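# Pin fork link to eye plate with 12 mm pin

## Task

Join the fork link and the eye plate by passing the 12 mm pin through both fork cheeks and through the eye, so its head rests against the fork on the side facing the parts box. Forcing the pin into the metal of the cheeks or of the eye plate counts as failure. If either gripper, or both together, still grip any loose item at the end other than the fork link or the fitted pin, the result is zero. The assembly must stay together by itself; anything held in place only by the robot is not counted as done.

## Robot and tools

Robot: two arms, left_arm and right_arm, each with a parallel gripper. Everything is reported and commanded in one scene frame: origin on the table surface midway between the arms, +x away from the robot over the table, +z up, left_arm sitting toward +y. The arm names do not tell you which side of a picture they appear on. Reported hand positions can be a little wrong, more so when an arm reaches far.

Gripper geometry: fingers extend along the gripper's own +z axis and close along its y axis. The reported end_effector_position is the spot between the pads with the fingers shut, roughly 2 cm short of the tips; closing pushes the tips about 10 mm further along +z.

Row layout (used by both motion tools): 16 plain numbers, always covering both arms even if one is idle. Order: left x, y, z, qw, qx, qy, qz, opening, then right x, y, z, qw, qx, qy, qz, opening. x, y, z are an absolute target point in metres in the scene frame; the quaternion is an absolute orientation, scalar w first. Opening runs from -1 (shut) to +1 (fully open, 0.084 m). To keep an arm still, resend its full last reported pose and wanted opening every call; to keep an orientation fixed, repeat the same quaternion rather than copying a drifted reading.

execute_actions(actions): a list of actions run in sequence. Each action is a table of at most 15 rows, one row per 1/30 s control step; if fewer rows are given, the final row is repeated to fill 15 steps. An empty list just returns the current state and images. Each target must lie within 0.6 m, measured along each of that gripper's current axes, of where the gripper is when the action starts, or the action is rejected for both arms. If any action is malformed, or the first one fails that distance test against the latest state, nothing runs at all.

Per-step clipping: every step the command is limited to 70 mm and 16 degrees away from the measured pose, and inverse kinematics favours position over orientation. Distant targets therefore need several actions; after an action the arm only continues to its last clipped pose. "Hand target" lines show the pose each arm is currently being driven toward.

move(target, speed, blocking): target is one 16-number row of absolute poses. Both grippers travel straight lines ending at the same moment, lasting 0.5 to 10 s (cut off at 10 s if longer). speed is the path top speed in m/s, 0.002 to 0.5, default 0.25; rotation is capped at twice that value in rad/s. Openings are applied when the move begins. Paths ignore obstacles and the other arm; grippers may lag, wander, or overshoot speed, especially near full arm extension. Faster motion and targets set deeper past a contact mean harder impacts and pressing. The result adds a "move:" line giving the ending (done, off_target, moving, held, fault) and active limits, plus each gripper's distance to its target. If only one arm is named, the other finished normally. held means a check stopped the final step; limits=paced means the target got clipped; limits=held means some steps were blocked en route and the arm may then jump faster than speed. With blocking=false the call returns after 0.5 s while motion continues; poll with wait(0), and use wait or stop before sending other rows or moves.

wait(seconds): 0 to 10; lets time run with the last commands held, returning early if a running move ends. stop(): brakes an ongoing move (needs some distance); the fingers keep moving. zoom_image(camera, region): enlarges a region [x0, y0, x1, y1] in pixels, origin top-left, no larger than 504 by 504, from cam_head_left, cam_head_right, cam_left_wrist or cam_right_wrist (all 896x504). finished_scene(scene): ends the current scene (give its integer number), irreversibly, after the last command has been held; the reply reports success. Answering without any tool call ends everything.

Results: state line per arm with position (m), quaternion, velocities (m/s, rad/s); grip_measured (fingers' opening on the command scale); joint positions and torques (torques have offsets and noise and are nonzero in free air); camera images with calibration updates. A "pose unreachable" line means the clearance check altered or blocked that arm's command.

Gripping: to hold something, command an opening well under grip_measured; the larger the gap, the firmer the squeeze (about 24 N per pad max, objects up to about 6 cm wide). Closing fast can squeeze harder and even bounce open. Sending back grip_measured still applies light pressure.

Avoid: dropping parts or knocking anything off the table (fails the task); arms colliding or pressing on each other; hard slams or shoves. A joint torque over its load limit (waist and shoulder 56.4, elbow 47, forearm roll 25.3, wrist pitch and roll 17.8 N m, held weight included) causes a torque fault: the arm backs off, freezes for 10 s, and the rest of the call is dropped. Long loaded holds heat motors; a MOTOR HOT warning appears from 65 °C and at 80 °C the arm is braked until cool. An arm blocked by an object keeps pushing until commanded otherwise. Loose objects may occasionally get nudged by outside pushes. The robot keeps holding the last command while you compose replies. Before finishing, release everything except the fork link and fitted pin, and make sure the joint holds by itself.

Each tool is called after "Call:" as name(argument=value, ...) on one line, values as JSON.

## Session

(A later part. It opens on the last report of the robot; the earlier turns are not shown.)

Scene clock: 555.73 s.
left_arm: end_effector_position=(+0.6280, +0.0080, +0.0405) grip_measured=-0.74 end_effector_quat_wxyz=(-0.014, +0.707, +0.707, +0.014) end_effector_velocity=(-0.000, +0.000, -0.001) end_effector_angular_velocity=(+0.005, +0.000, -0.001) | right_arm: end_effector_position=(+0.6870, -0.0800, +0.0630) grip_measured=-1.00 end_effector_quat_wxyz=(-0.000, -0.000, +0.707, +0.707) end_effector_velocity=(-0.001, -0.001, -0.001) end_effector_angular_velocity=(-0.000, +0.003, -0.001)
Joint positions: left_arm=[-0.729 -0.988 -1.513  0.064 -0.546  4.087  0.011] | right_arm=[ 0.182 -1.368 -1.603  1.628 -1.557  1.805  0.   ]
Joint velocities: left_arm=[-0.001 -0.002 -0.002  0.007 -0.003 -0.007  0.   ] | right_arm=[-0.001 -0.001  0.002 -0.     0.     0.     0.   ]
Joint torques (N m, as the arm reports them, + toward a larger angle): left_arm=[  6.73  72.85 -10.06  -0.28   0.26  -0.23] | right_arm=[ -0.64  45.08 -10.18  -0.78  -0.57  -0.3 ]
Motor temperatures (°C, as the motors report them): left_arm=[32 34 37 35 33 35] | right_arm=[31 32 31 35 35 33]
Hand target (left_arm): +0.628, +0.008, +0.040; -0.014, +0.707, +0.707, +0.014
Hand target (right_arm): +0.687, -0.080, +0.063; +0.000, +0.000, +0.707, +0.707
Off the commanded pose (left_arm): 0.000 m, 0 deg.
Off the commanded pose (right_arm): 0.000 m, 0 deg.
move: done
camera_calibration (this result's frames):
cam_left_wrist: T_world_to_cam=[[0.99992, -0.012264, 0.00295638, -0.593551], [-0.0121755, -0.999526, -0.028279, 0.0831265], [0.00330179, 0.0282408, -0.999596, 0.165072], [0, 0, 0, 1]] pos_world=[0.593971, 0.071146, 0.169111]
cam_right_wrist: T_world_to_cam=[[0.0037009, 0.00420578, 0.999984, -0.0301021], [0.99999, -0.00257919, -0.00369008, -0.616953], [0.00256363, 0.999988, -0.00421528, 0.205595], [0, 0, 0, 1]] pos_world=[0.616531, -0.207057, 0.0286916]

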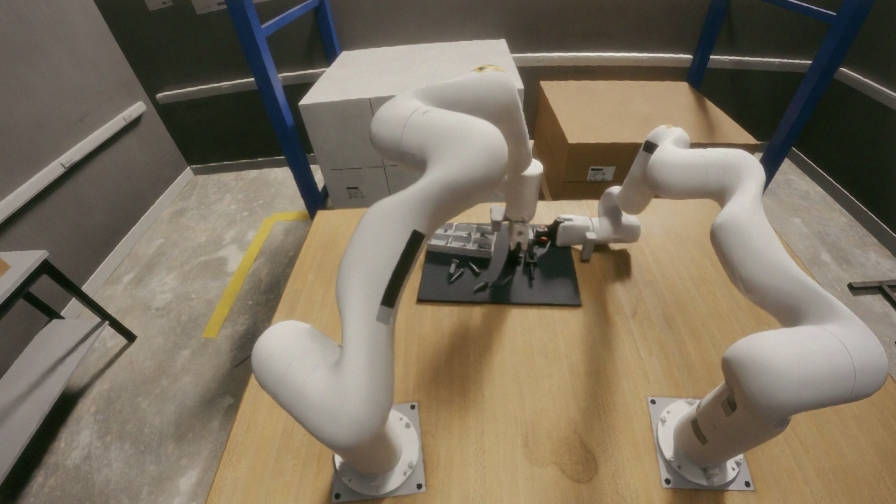

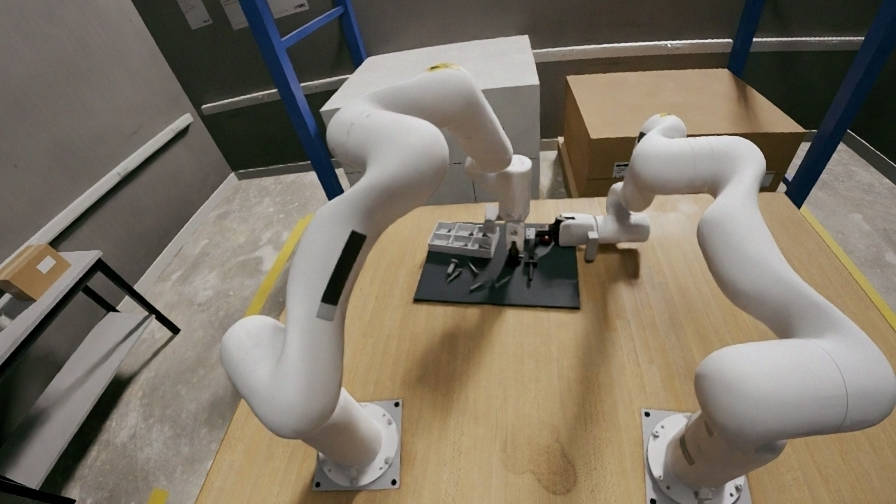

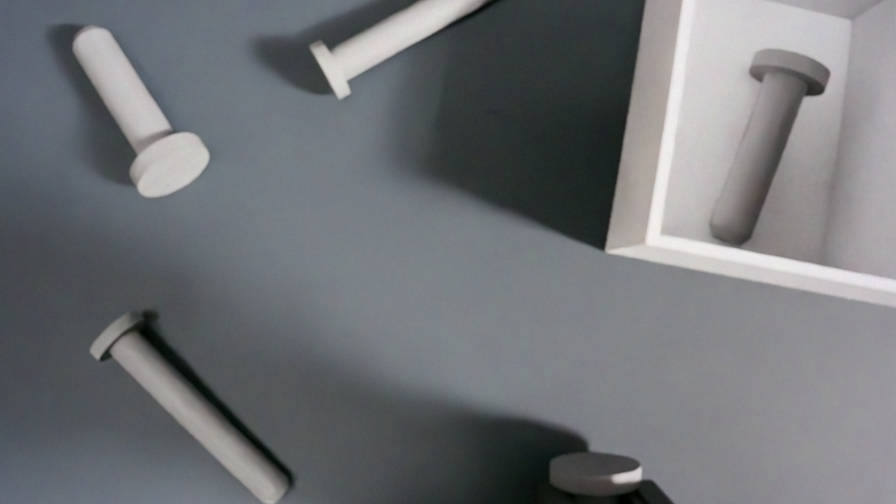

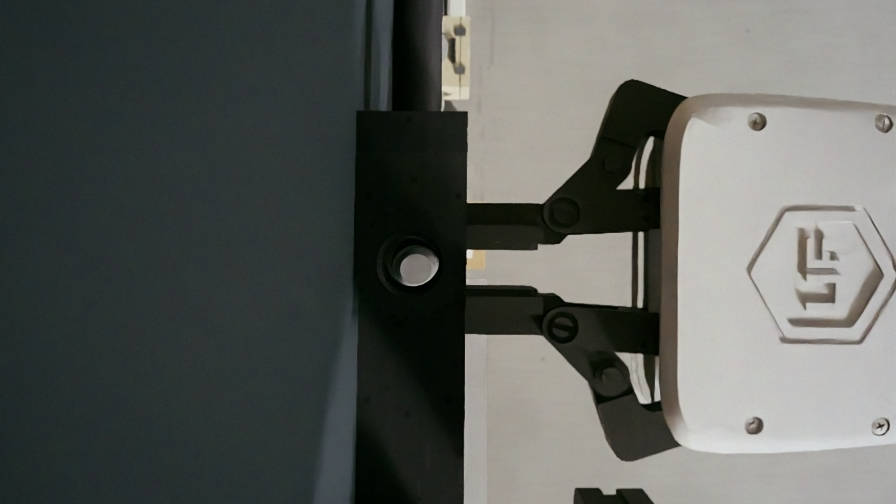

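Call:
move(target=[0.6275,-0.004,0.0405,-0.014,0.707,0.707,0.014,-1,0.687,-0.08,0.063,0,0,0.707,0.707,-1], speed=0.004)

Call:
zoom_image(camera="cam_right_wrist", region=[350,200,490,330])

Call:
move(target=[0.6275,-0.0115,0.0405,-0.014,0.707,0.707,0.014,-1,0.687,-0.08,0.063,0,0,0.707,0.707,-1], speed=0.003)

Scene clock: 560.47 s.
left_arm: end_effector_position=(+0.6276, -0.0037, +0.0406) grip_measured=-0.74 end_effector_quat_wxyz=(-0.014, +0.707, +0.707, +0.014) end_effector_velocity=(+0.000, +0.000, -0.000) end_effector_angular_velocity=(+0.001, +0.000, +0.001) | right_arm: end_effector_position=(+0.6870, -0.0800, +0.0630) grip_measured=-1.00 end_effector_quat_wxyz=(-0.000, +0.000, +0.707, +0.707) end_effector_velocity=(+0.001, -0.001, +0.000) end_effector_angular_velocity=(-0.000, -0.002, -0.001)
Joint positions: left_arm=[-0.744 -1.001 -1.537  0.062 -0.56   4.074  0.011] | right_arm=[ 0.182 -1.368 -1.603  1.628 -1.557  1.805  0.   ]
Joint velocities: left_arm=[ 0.    -0.002 -0.002  0.    -0.001 -0.001  0.   ] | right_arm=[-0.001 -0.    -0.001 -0.     0.    -0.     0.   ]
Joint torques (N m, as the arm reports them, + toward a larger angle): left_arm=[  0.06  70.78 -10.22  -1.81   0.8   -0.27] | right_arm=[ -1.66  46.11 -11.05  -1.04  -0.76  -0.29]
Motor temperatures (°C, as the motors report them): left_arm=[32 34 37 35 33 35] | right_arm=[31 32 31 35 35 33]
Hand target (left_arm): +0.628, -0.004, +0.041; -0.014, +0.707, +0.707, +0.014
Hand target (right_arm): +0.687, -0.080, +0.063; -0.000, +0.000, +0.707, +0.707
Off the commanded pose (left_arm): 0.000 m, 0 deg.
Off the commanded pose (right_arm): 0.000 m, 0 deg.
move: done
camera_calibration (this result's frames):
cam_left_wrist: T_world_to_cam=[[0.999924, -0.0120341, 0.0026478, -0.593337], [-0.0119525, -0.99951, -0.0289336, 0.0713653], [0.0029947, 0.0288998, -0.999578, 0.165703], [0, 0, 0, 1]] pos_world=[0.593648, 0.0594012, 0.169269]
cam_right_wrist: T_world_to_cam=[[0.00370084, 0.00420586, 0.999984, -0.030102], [0.99999, -0.00257939, -0.00369001, -0.616953], [0.00256383, 0.999988, -0.00421536, 0.205595], [0, 0, 0, 1]] pos_world=[0.616531, -0.207057, 0.0286916]

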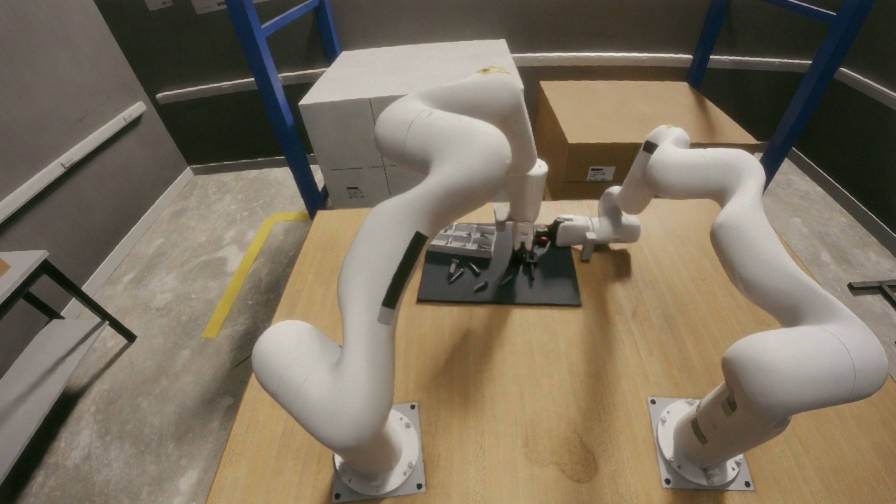

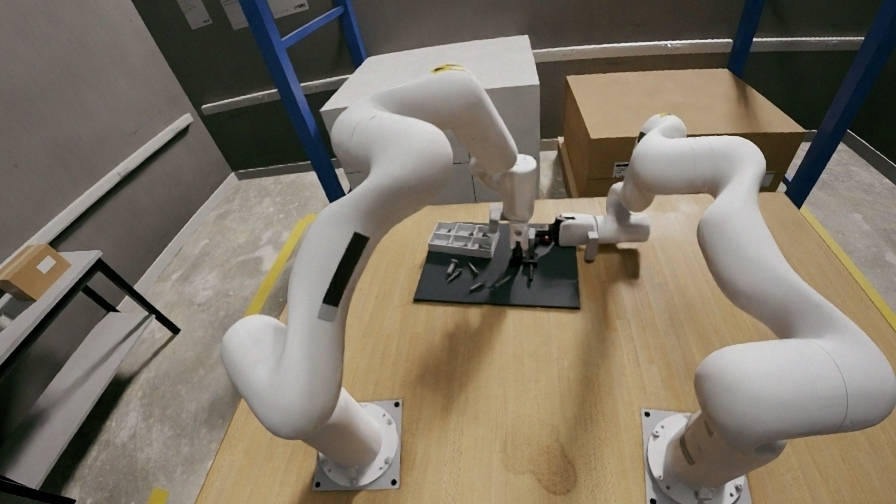

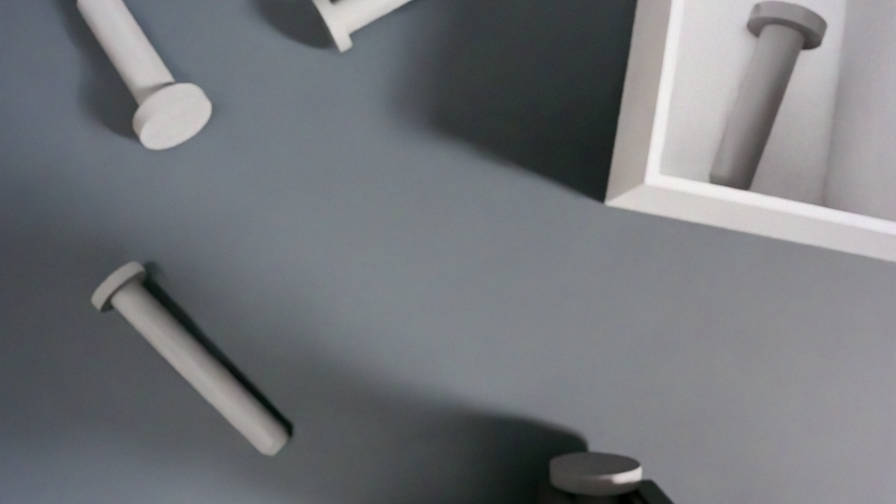

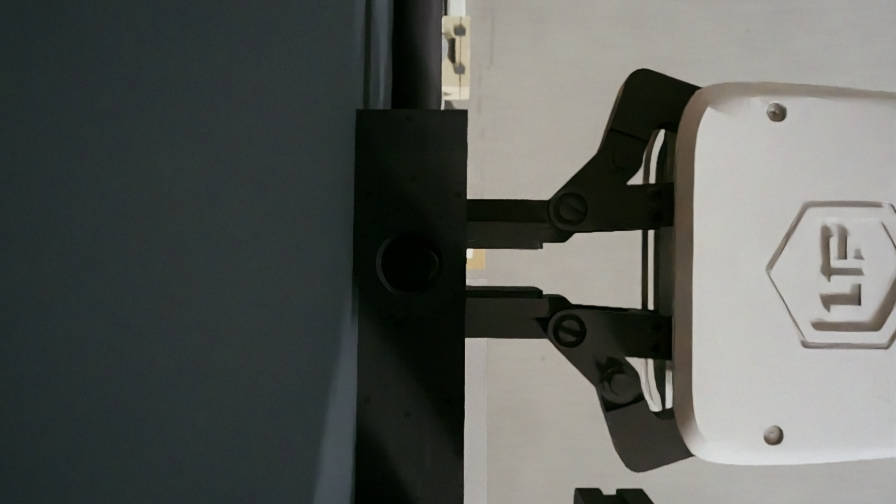

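Region (350, 200, 490, 330) of cam_right_wrist's 896x504 image, scaled by 3.600, with more detail than that image has; it fills the top 468 rows of this view, and the rest is white.

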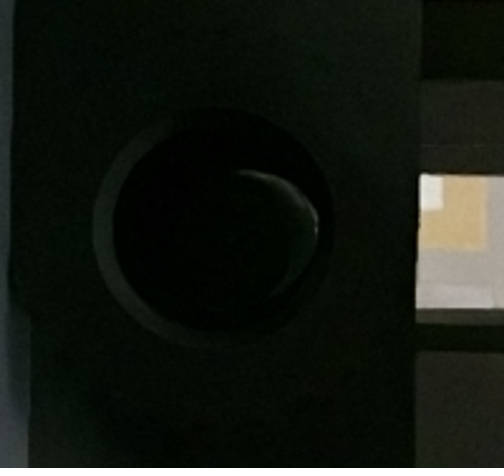

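Scene clock: 563.30 s.
left_arm: end_effector_position=(+0.6275, -0.0115, +0.0405) grip_measured=-0.74 end_effector_quat_wxyz=(-0.014, +0.707, +0.707, +0.014) end_effector_velocity=(+0.000, -0.000, +0.000) end_effector_angular_velocity=(+0.000, +0.000, +0.001) | right_arm: end_effector_position=(+0.6870, -0.0800, +0.0630) grip_measured=-1.00 end_effector_quat_wxyz=(-0.000, +0.000, +0.707, +0.707) end_effector_velocity=(-0.000, -0.001, -0.001) end_effector_angular_velocity=(-0.000, +0.003, -0.001)
Joint positions: left_arm=[-0.754 -1.01  -1.554  0.061 -0.567  4.066  0.011] | right_arm=[ 0.182 -1.368 -1.603  1.628 -1.557  1.805  0.   ]
Joint velocities: left_arm=[ 0.    -0.    -0.001 -0.    -0.001 -0.001  0.   ] | right_arm=[-0.002 -0.     0.002 -0.001 -0.     0.001  0.   ]
Joint torques (N m, as the arm reports them, + toward a larger angle): left_arm=[-16.04  75.15 -10.91  -4.56   0.85   0.05] | right_arm=[-3.02 46.08 -9.43 -1.34 -0.86  0.04]
Motor temperatures (°C, as the motors report them): left_arm=[32 34 37 35 33 35] | right_arm=[31 32 31 35 35 33]
Hand target (left_arm): +0.628, -0.012, +0.041; -0.014, +0.707, +0.707, +0.014
Hand target (right_arm): +0.687, -0.080, +0.063; -0.000, +0.000, +0.707, +0.707
Off the commanded pose (left_arm): 0.000 m, 0 deg.
Off the commanded pose (right_arm): 0.000 m, 0 deg.
move: done
camera_calibration (this result's frames):
cam_left_wrist: T_world_to_cam=[[0.999921, -0.0122385, 0.0029144, -0.593328], [-0.0121503, -0.999518, -0.0285539, 0.0636346], [0.00326245, 0.0285162, -0.999588, 0.165653], [0, 0, 0, 1]] pos_world=[0.593514, 0.0516187, 0.169131]
cam_right_wrist: T_world_to_cam=[[0.0037009, 0.00420581, 0.999984, -0.0301021], [0.99999, -0.00257942, -0.00369007, -0.616953], [0.00256386, 0.999988, -0.00421532, 0.205595], [0, 0, 0, 1]] pos_world=[0.616531, -0.207057, 0.0286917]

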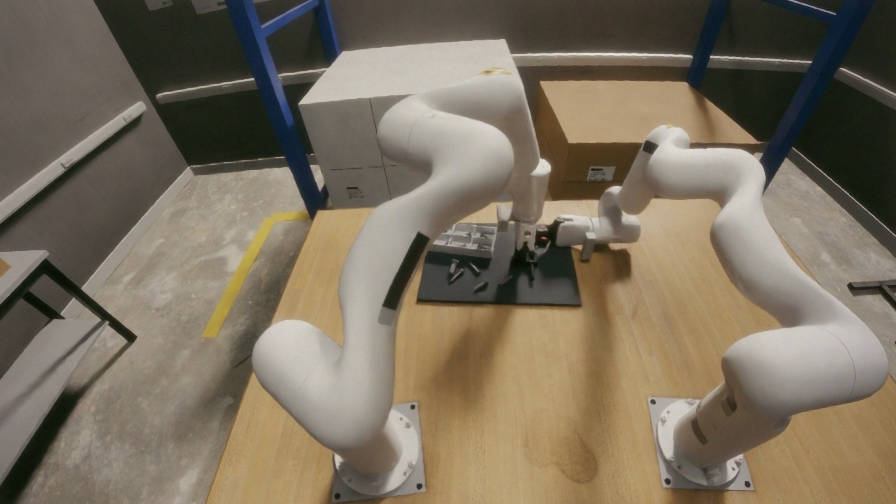

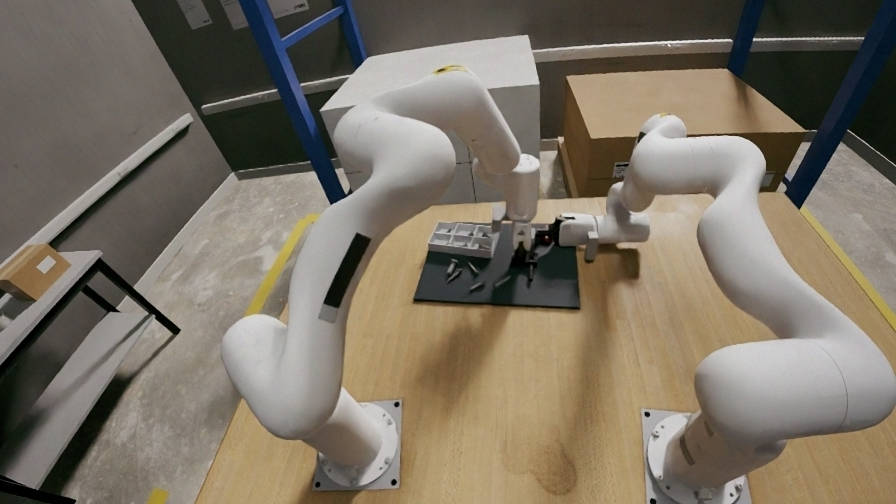

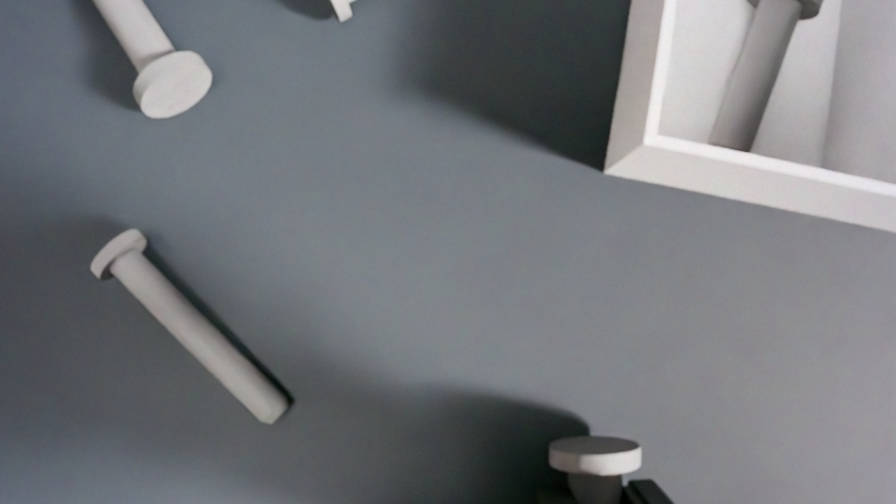

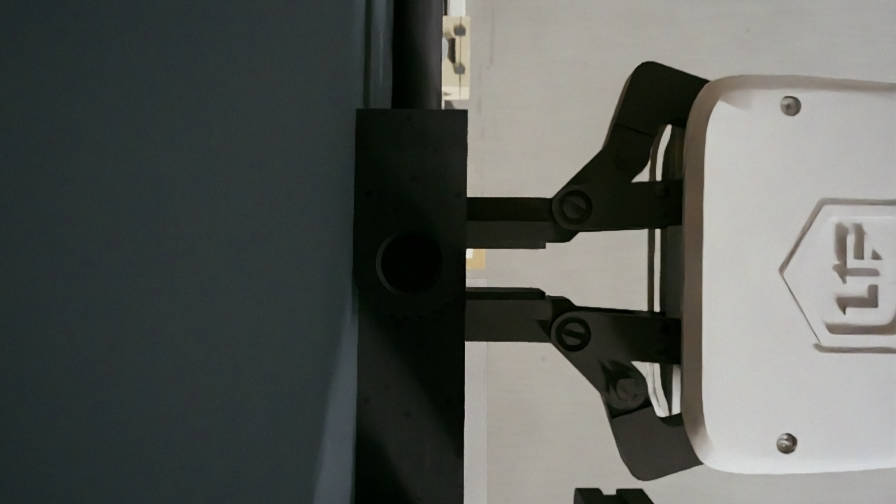

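Call:
move(target=[0.6278,-0.009,0.0405,-0.007,0.707,0.707,0.007,-0.2,0.687,-0.08,0.063,0,0,0.707,0.707,-1], speed=0.005)

Call:
move(target=[0.628,-0.004,0.040,0,0.707,0.707,0,-0.2,0.687,-0.08,0.063,0,0,0.707,0.707,-1], speed=0.005)

Call:
move(target=[0.628,-0.004,0.040,0,0.707,0.707,0,-1,0.687,-0.08,0.063,0,0,0.707,0.707,-1], speed=0.02)

Call:
move(target=[0.628,0.032,0.041,0,0.707,0.707,0,-1,0.687,-0.08,0.063,0,0,0.707,0.707,-1], speed=0.01)

Call:
zoom_image(camera="cam_right_wrist", region=[350,200,490,330])

Scene clock: 568.73 s.
left_arm: end_effector_position=(+0.6278, -0.0090, +0.0405) grip_measured=-0.22 end_effector_quat_wxyz=(-0.007, +0.707, +0.707, +0.007) end_effector_velocity=(+0.000, -0.001, +0.001) end_effector_angular_velocity=(-0.003, -0.002, -0.001) | right_arm: end_effector_position=(+0.6870, -0.0800, +0.0630) grip_measured=-1.00 end_effector_quat_wxyz=(-0.000, -0.000, +0.707, +0.707) end_effector_velocity=(-0.001, -0.000, -0.001) end_effector_angular_velocity=(-0.000, +0.002, +0.000)
Joint positions: left_arm=[-0.745 -1.002 -1.539  0.032 -0.549  4.099  0.035] | right_arm=[ 0.182 -1.368 -1.603  1.628 -1.557  1.805  0.   ]
Joint velocities: left_arm=[-0.     0.002  0.001 -0.003  0.003  0.004  0.   ] | right_arm=[-0.    -0.     0.001 -0.     0.     0.     0.   ]
Joint torques (N m, as the arm reports them, + toward a larger angle): left_arm=[  5.51  72.38 -10.28  -0.13   0.37  -0.28] | right_arm=[ -0.43  42.84 -10.81  -0.24  -0.9   -0.21]
Motor temperatures (°C, as the motors report them): left_arm=[32 34 37 35 33 35] | right_arm=[31 32 31 35 35 33]
Hand target (left_arm): +0.628, -0.009, +0.040; -0.007, +0.707, +0.707, +0.007
Hand target (right_arm): +0.687, -0.080, +0.063; +0.000, -0.000, +0.707, +0.707
Off the commanded pose (left_arm): 0.000 m, 0 deg.
Off the commanded pose (right_arm): 0.000 m, 0 deg.
move: done
camera_calibration (this result's frames):
cam_left_wrist: T_world_to_cam=[[0.999921, -0.0121618, 0.00309268, -0.593579], [-0.0121334, -0.999886, -0.00904128, 0.0653056], [0.00320228, 0.00900305, -0.999954, 0.165457], [0, 0, 0, 1]] pos_world=[0.593795, 0.0565896, 0.167876]
cam_right_wrist: T_world_to_cam=[[0.00370087, 0.00420582, 0.999984, -0.030102], [0.99999, -0.00257929, -0.00369004, -0.616953], [0.00256373, 0.999988, -0.00421532, 0.205595], [0, 0, 0, 1]] pos_world=[0.616531, -0.207057, 0.0286916]

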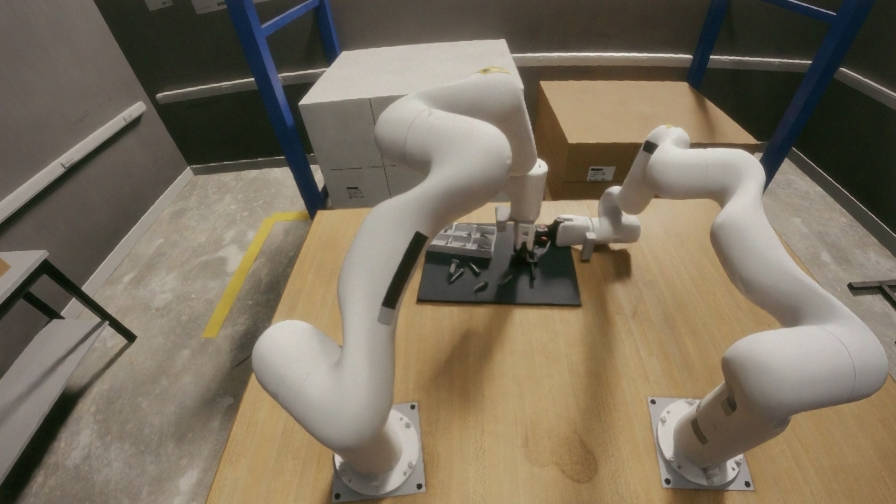

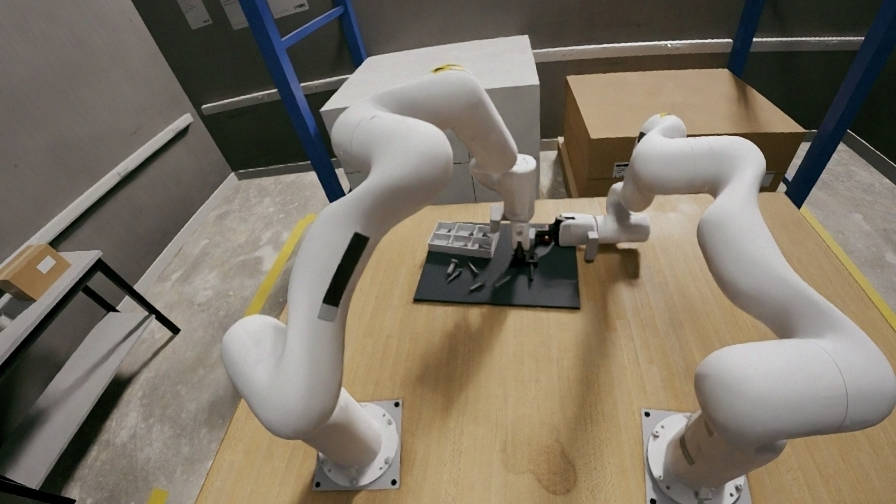

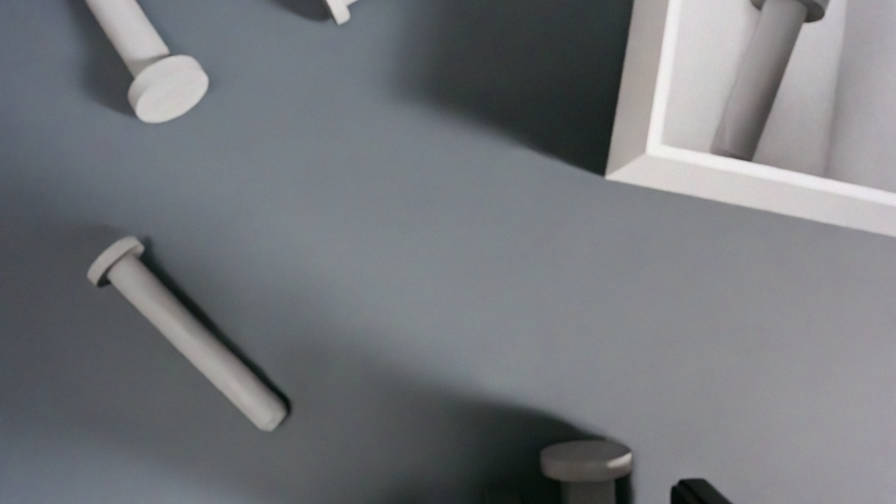

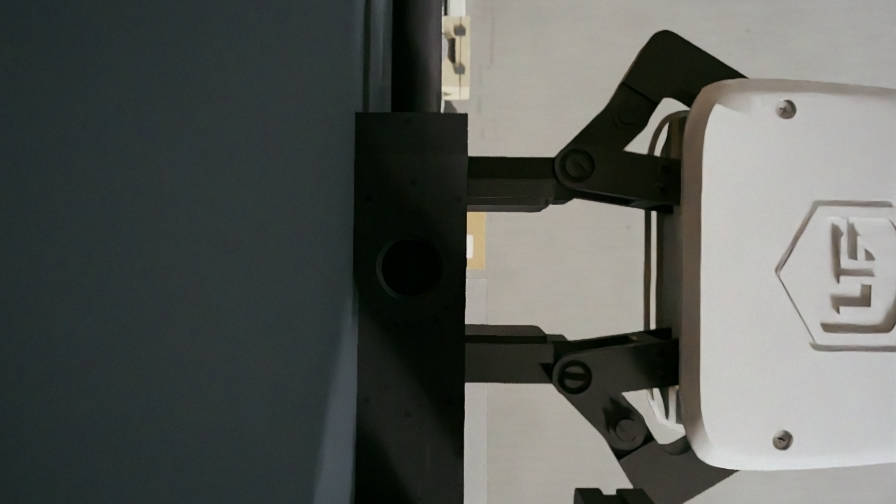

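Scene clock: 570.97 s.
left_arm: end_effector_position=(+0.6280, -0.0040, +0.0400) grip_measured=-0.22 end_effector_quat_wxyz=(-0.000, +0.707, +0.707, +0.000) end_effector_velocity=(+0.000, +0.000, +0.000) end_effector_angular_velocity=(-0.003, -0.001, -0.000) | right_arm: end_effector_position=(+0.6870, -0.0800, +0.0630) grip_measured=-1.00 end_effector_quat_wxyz=(+0.000, +0.000, +0.707, +0.707) end_effector_velocity=(-0.002, +0.002, -0.001) end_effector_angular_velocity=(+0.000, +0.005, +0.002)
Joint positions: left_arm=[-0.733 -0.992 -1.518  0.    -0.527  4.139  0.035] | right_arm=[ 0.182 -1.368 -1.603  1.628 -1.557  1.805  0.   ]
Joint velocities: left_arm=[ 0.001  0.001  0.002 -0.003  0.003  0.004 -0.   ] | right_arm=[ 0.003 -0.001  0.004  0.001  0.     0.001  0.   ]
Joint torques (N m, as the arm reports them, + toward a larger angle): left_arm=[  6.71  72.27 -10.05  -0.46   0.35  -0.23] | right_arm=[-0.5  46.44 -9.97 -1.87 -0.9   0.04]
Motor temperatures (°C, as the motors report them): left_arm=[32 34 37 35 33 35] | right_arm=[31 32 31 35 35 33]
Hand target (left_arm): +0.628, -0.004, +0.040; -0.000, +0.707, +0.707, -0.000
Hand target (right_arm): +0.687, -0.080, +0.063; +0.000, +0.000, +0.707, +0.707
Off the commanded pose (left_arm): 0.000 m, 0 deg.
Off the commanded pose (right_arm): 0.000 m, 0 deg.
move: done
camera_calibration (this result's frames):
cam_left_wrist: T_world_to_cam=[[0.999921, -0.0120913, 0.00333855, -0.593721], [-0.0121266, -0.999869, 0.0107503, 0.0694875], [0.00320813, -0.01079, -0.999937, 0.164829], [0, 0, 0, 1]] pos_world=[0.593988, 0.064078, 0.166054]
cam_right_wrist: T_world_to_cam=[[0.0037008, 0.00420573, 0.999984, -0.030102], [0.99999, -0.00257956, -0.00368997, -0.616953], [0.002564, 0.999988, -0.00421523, 0.205595], [0, 0, 0, 1]] pos_world=[0.616531, -0.207057, 0.0286916]

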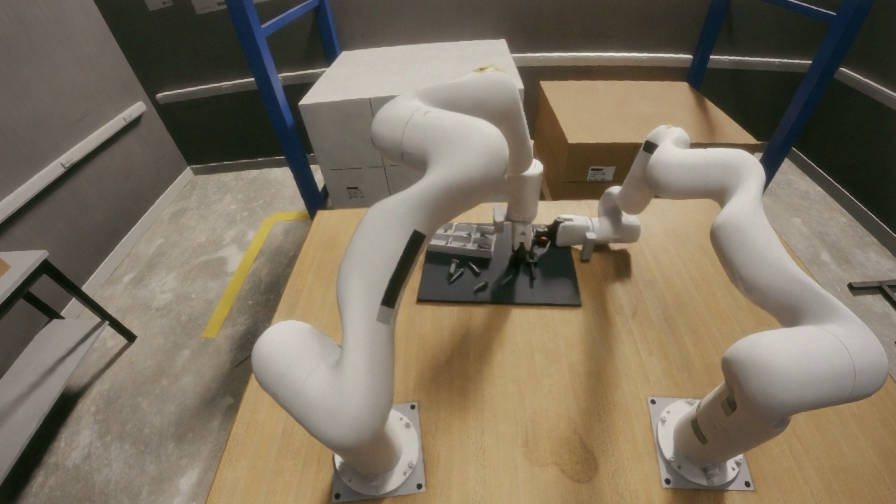

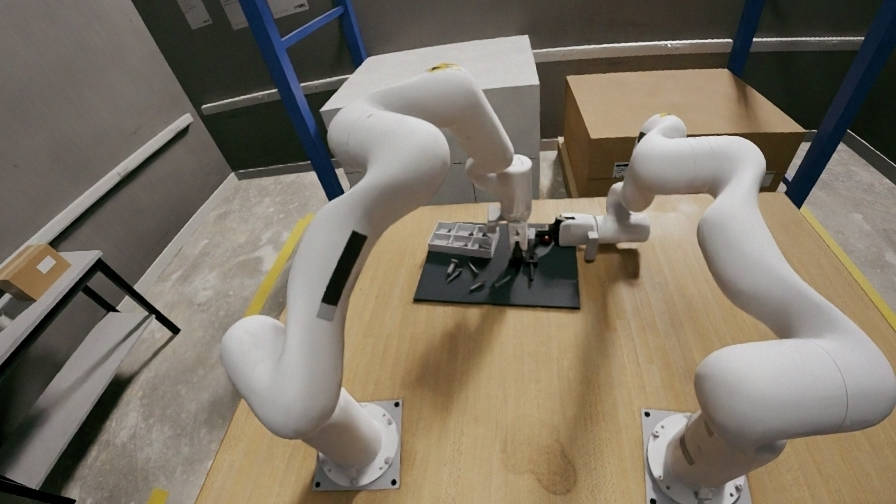

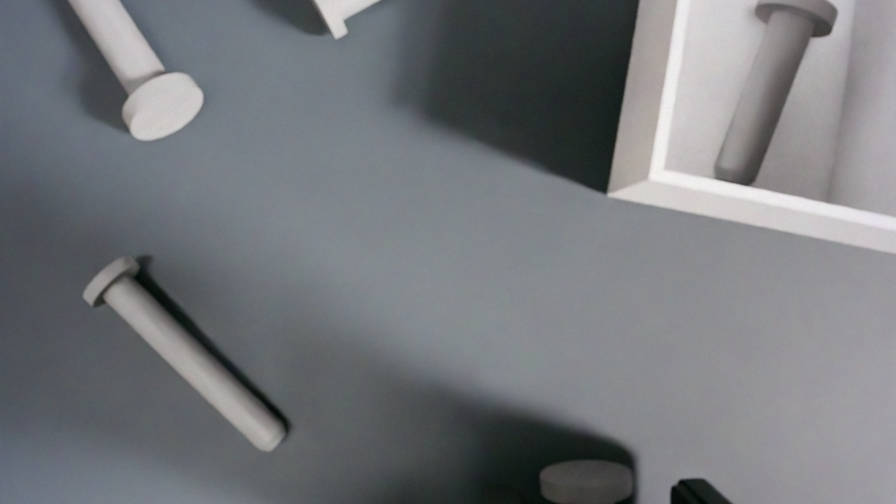

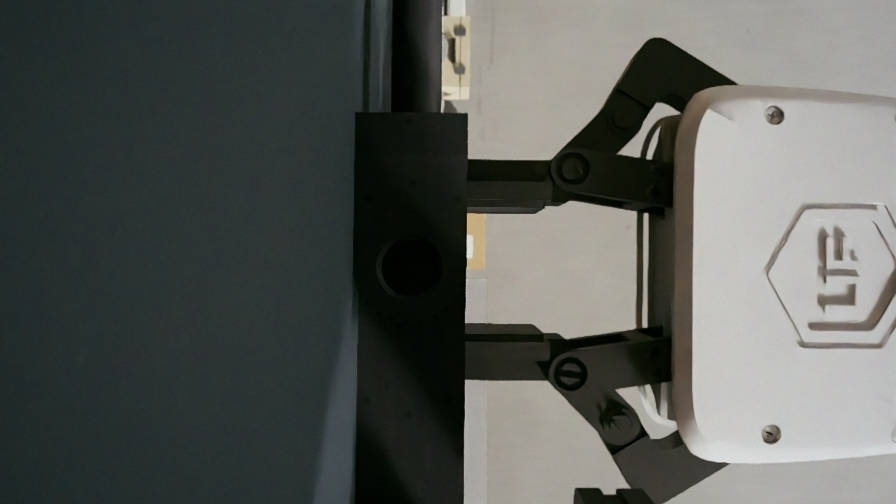

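Scene clock: 571.67 s.
left_arm: end_effector_position=(+0.6280, -0.0040, +0.0400) grip_measured=-0.74 end_effector_quat_wxyz=(+0.000, +0.707, +0.707, +0.000) end_effector_velocity=(-0.000, +0.000, -0.000) end_effector_angular_velocity=(+0.000, +0.000, -0.000) | right_arm: end_effector_position=(+0.6870, -0.0800, +0.0630) grip_measured=-1.00 end_effector_quat_wxyz=(-0.000, +0.000, +0.707, +0.707) end_effector_velocity=(+0.000, -0.001, +0.000) end_effector_angular_velocity=(-0.000, -0.000, -0.001)
Joint positions: left_arm=[-0.732 -0.992 -1.518  0.    -0.526  4.139  0.011] | right_arm=[ 0.182 -1.368 -1.603  1.628 -1.557  1.805  0.   ]
Joint velocities: left_arm=[-0.    -0.001  0.     0.     0.     0.    -0.   ] | right_arm=[-0.002  0.     0.001 -0.     0.    -0.     0.   ]
Joint torques (N m, as the arm reports them, + toward a larger angle): left_arm=[ 6.31 71.63 -9.59 -0.52  0.2  -0.2 ] | right_arm=[ -4.74  46.98 -10.17  -0.95  -0.91  -0.21]
Motor temperatures (°C, as the motors report them): left_arm=[32 34 37 35 33 35] | right_arm=[31 32 31 35 35 33]
Hand target (left_arm): +0.628, -0.004, +0.040; -0.000, +0.707, +0.707, -0.000
Hand target (right_arm): +0.687, -0.080, +0.063; +0.000, -0.000, +0.707, +0.707
Off the commanded pose (left_arm): 0.000 m, 0 deg.
Off the commanded pose (right_arm): 0.000 m, 0 deg.
move: done
camera_calibration (this result's frames):
cam_left_wrist: T_world_to_cam=[[0.999921, -0.0121132, 0.00340695, -0.593743], [-0.0121499, -0.999866, 0.0109726, 0.0695187], [0.00327358, -0.0110132, -0.999934, 0.164792], [0, 0, 0, 1]] pos_world=[0.594001, 0.0641322, 0.166041]
cam_right_wrist: T_world_to_cam=[[0.00370089, 0.00420594, 0.999984, -0.030102], [0.99999, -0.00257932, -0.00369007, -0.616953], [0.00256376, 0.999988, -0.00421544, 0.205595], [0, 0, 0, 1]] pos_world=[0.616531, -0.207057, 0.0286916]

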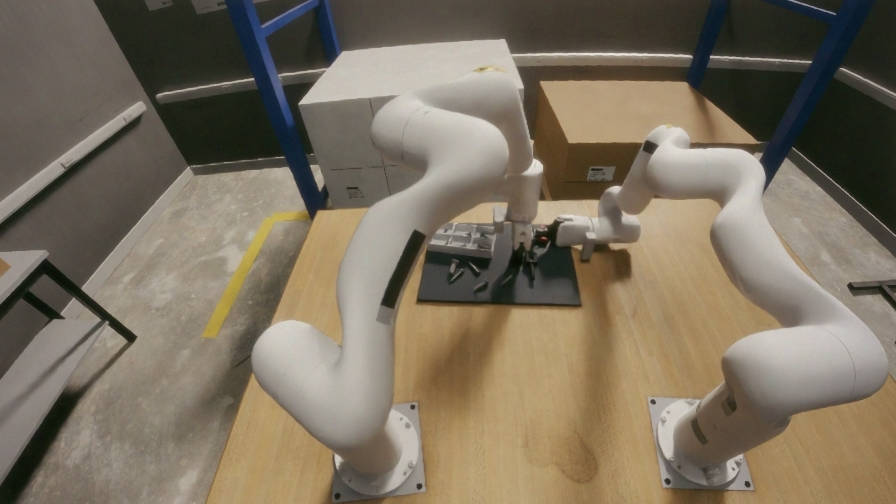

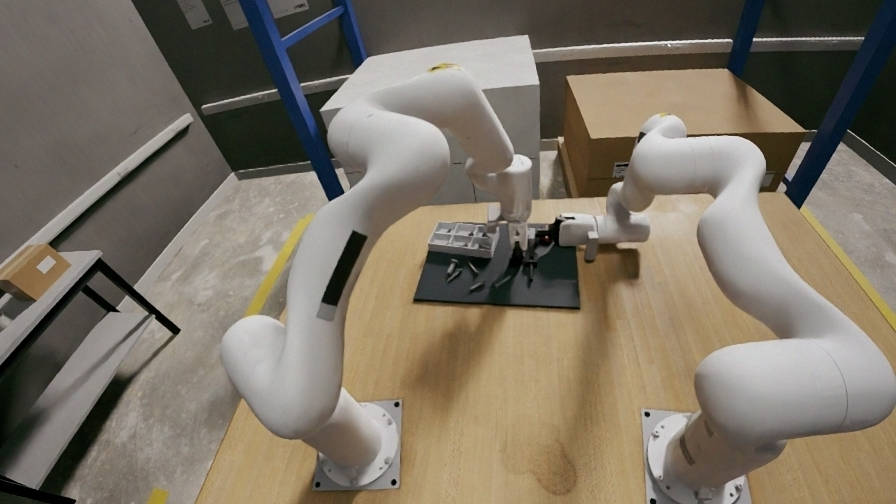

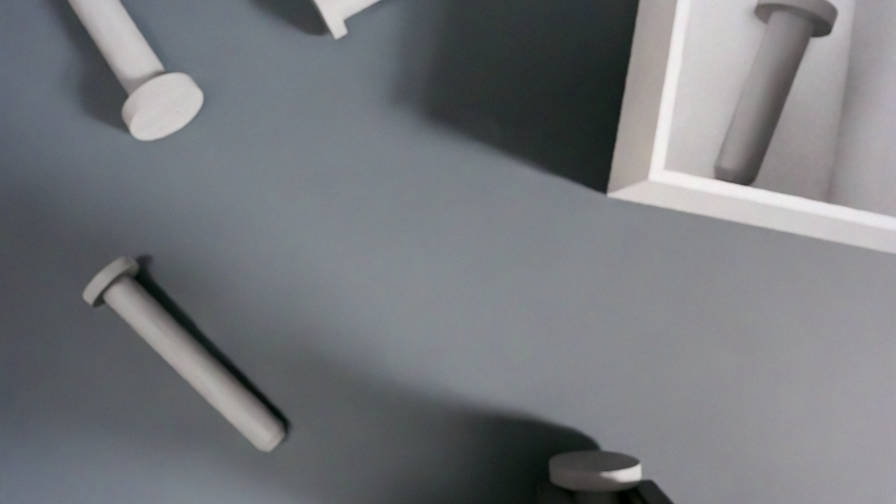

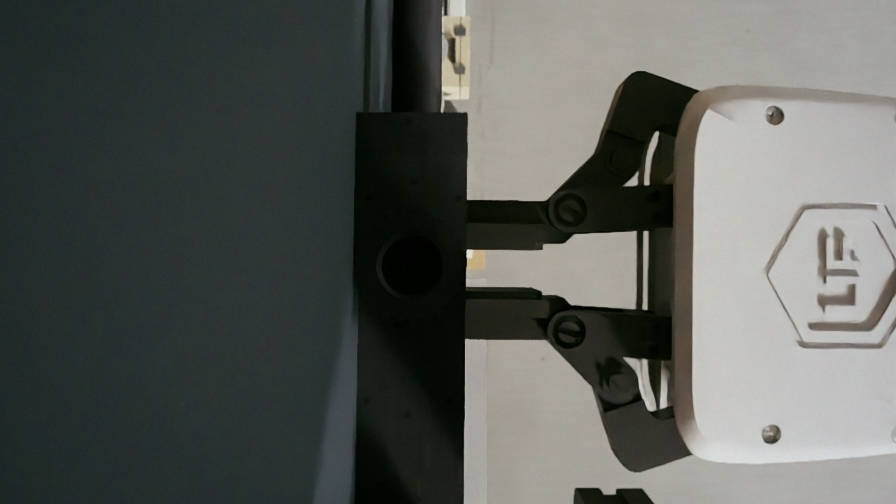

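Scene clock: 575.50 s.
left_arm: end_effector_position=(+0.6279, +0.0318, +0.0410) grip_measured=-0.74 end_effector_quat_wxyz=(+0.000, +0.707, +0.707, +0.000) end_effector_velocity=(-0.000, +0.001, +0.000) end_effector_angular_velocity=(-0.000, -0.001, -0.001) | right_arm: end_effector_position=(+0.6870, -0.0800, +0.0630) grip_measured=-1.00 end_effector_quat_wxyz=(+0.000, -0.000, +0.707, +0.707) end_effector_velocity=(+0.001, +0.000, +0.001) end_effector_angular_velocity=(+0.000, -0.002, -0.001)
Joint positions: left_arm=[-0.686 -0.953 -1.445  0.    -0.492  4.185  0.011] | right_arm=[ 0.182 -1.368 -1.603  1.628 -1.557  1.805  0.   ]
Joint velocities: left_arm=[0.002 0.002 0.004 0.    0.003 0.003 0.   ] | right_arm=[-0.     0.    -0.002  0.001  0.     0.001  0.   ]
Joint torques (N m, as the arm reports them, + toward a larger angle): left_arm=[ 5.13 70.85 -9.49 -0.62  0.34 -0.27] | right_arm=[ -0.43  48.24 -10.38  -1.72  -0.78  -0.17]
Motor temperatures (°C, as the motors report them): left_arm=[32 34 37 35 33 35] | right_arm=[31 32 31 35 35 33]
Hand target (left_arm): +0.628, +0.032, +0.041; +0.000, +0.707, +0.707, +0.000
Hand target (right_arm): +0.687, -0.080, +0.063; -0.000, -0.000, +0.707, +0.707
Off the commanded pose (left_arm): 0.000 m, 0 deg.
Off the commanded pose (right_arm): 0.000 m, 0 deg.
move: done
camera_calibration (this result's frames):
cam_left_wrist: T_world_to_cam=[[0.999921, -0.0120596, 0.00344432, -0.593201], [-0.0120964, -0.999868, 0.0108876, 0.105331], [0.00331257, -0.0109284, -0.999935, 0.166121], [0, 0, 0, 1]] pos_world=[0.593878, 0.0999788, 0.167007]
cam_right_wrist: T_world_to_cam=[[0.00370067, 0.00420572, 0.999984, -0.030102], [0.99999, -0.00257937, -0.00368984, -0.616953], [0.00256381, 0.999988, -0.00421523, 0.205595], [0, 0, 0, 1]] pos_world=[0.616531, -0.207057, 0.0286917]

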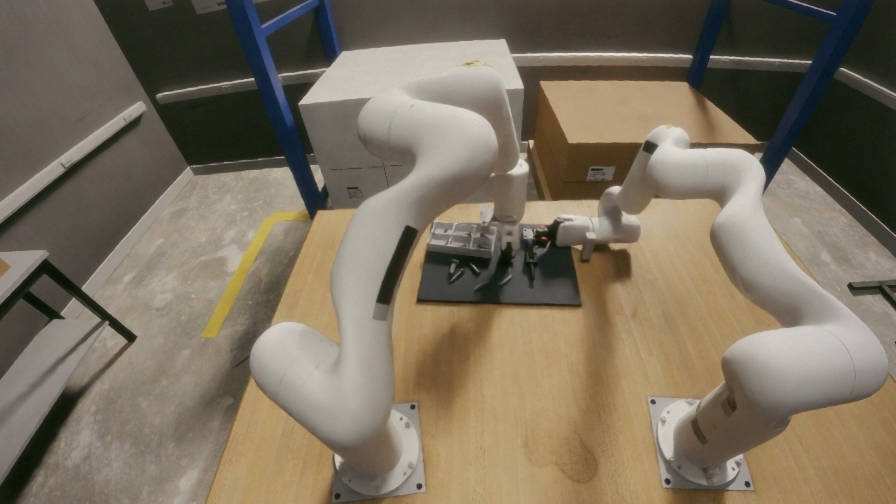

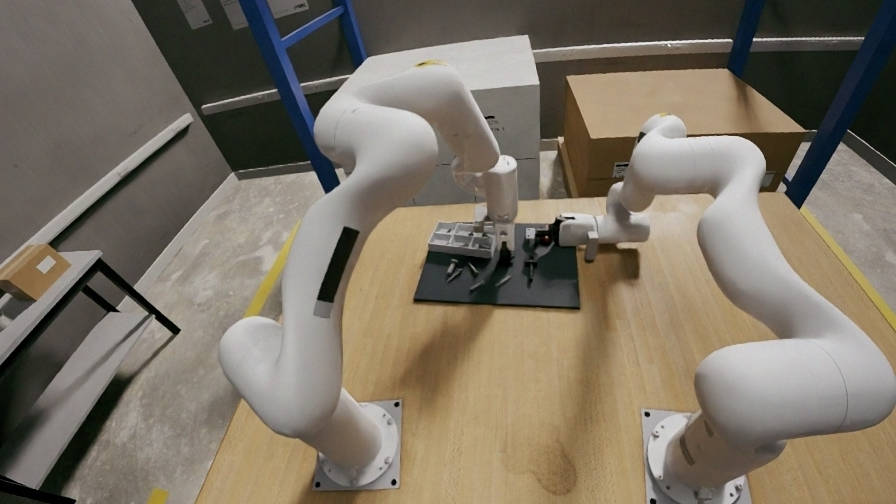

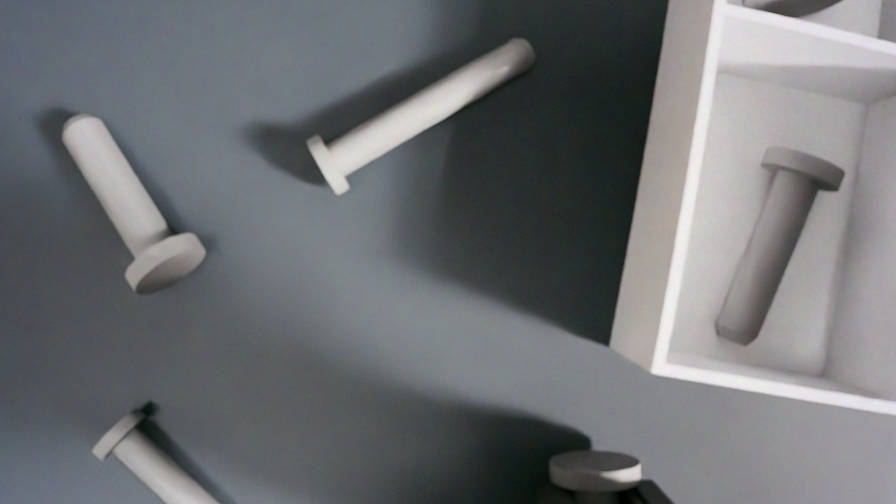

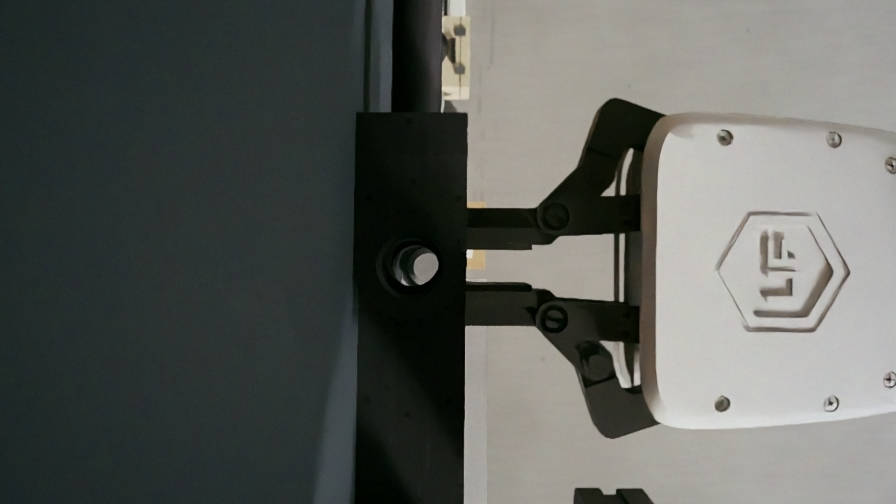

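Region (350, 200, 490, 330) of cam_right_wrist's 896x504 image, scaled by 3.600, with more detail than that image has; it fills the top 468 rows of this view, and the rest is white.

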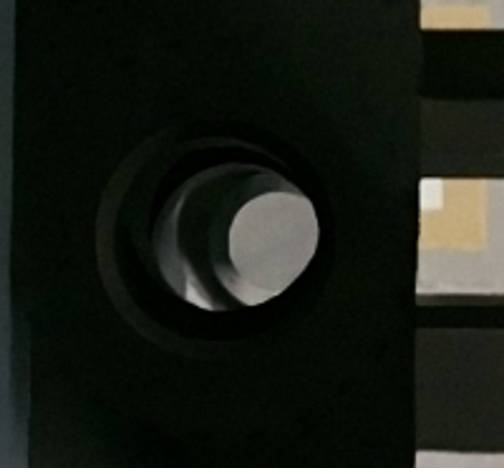

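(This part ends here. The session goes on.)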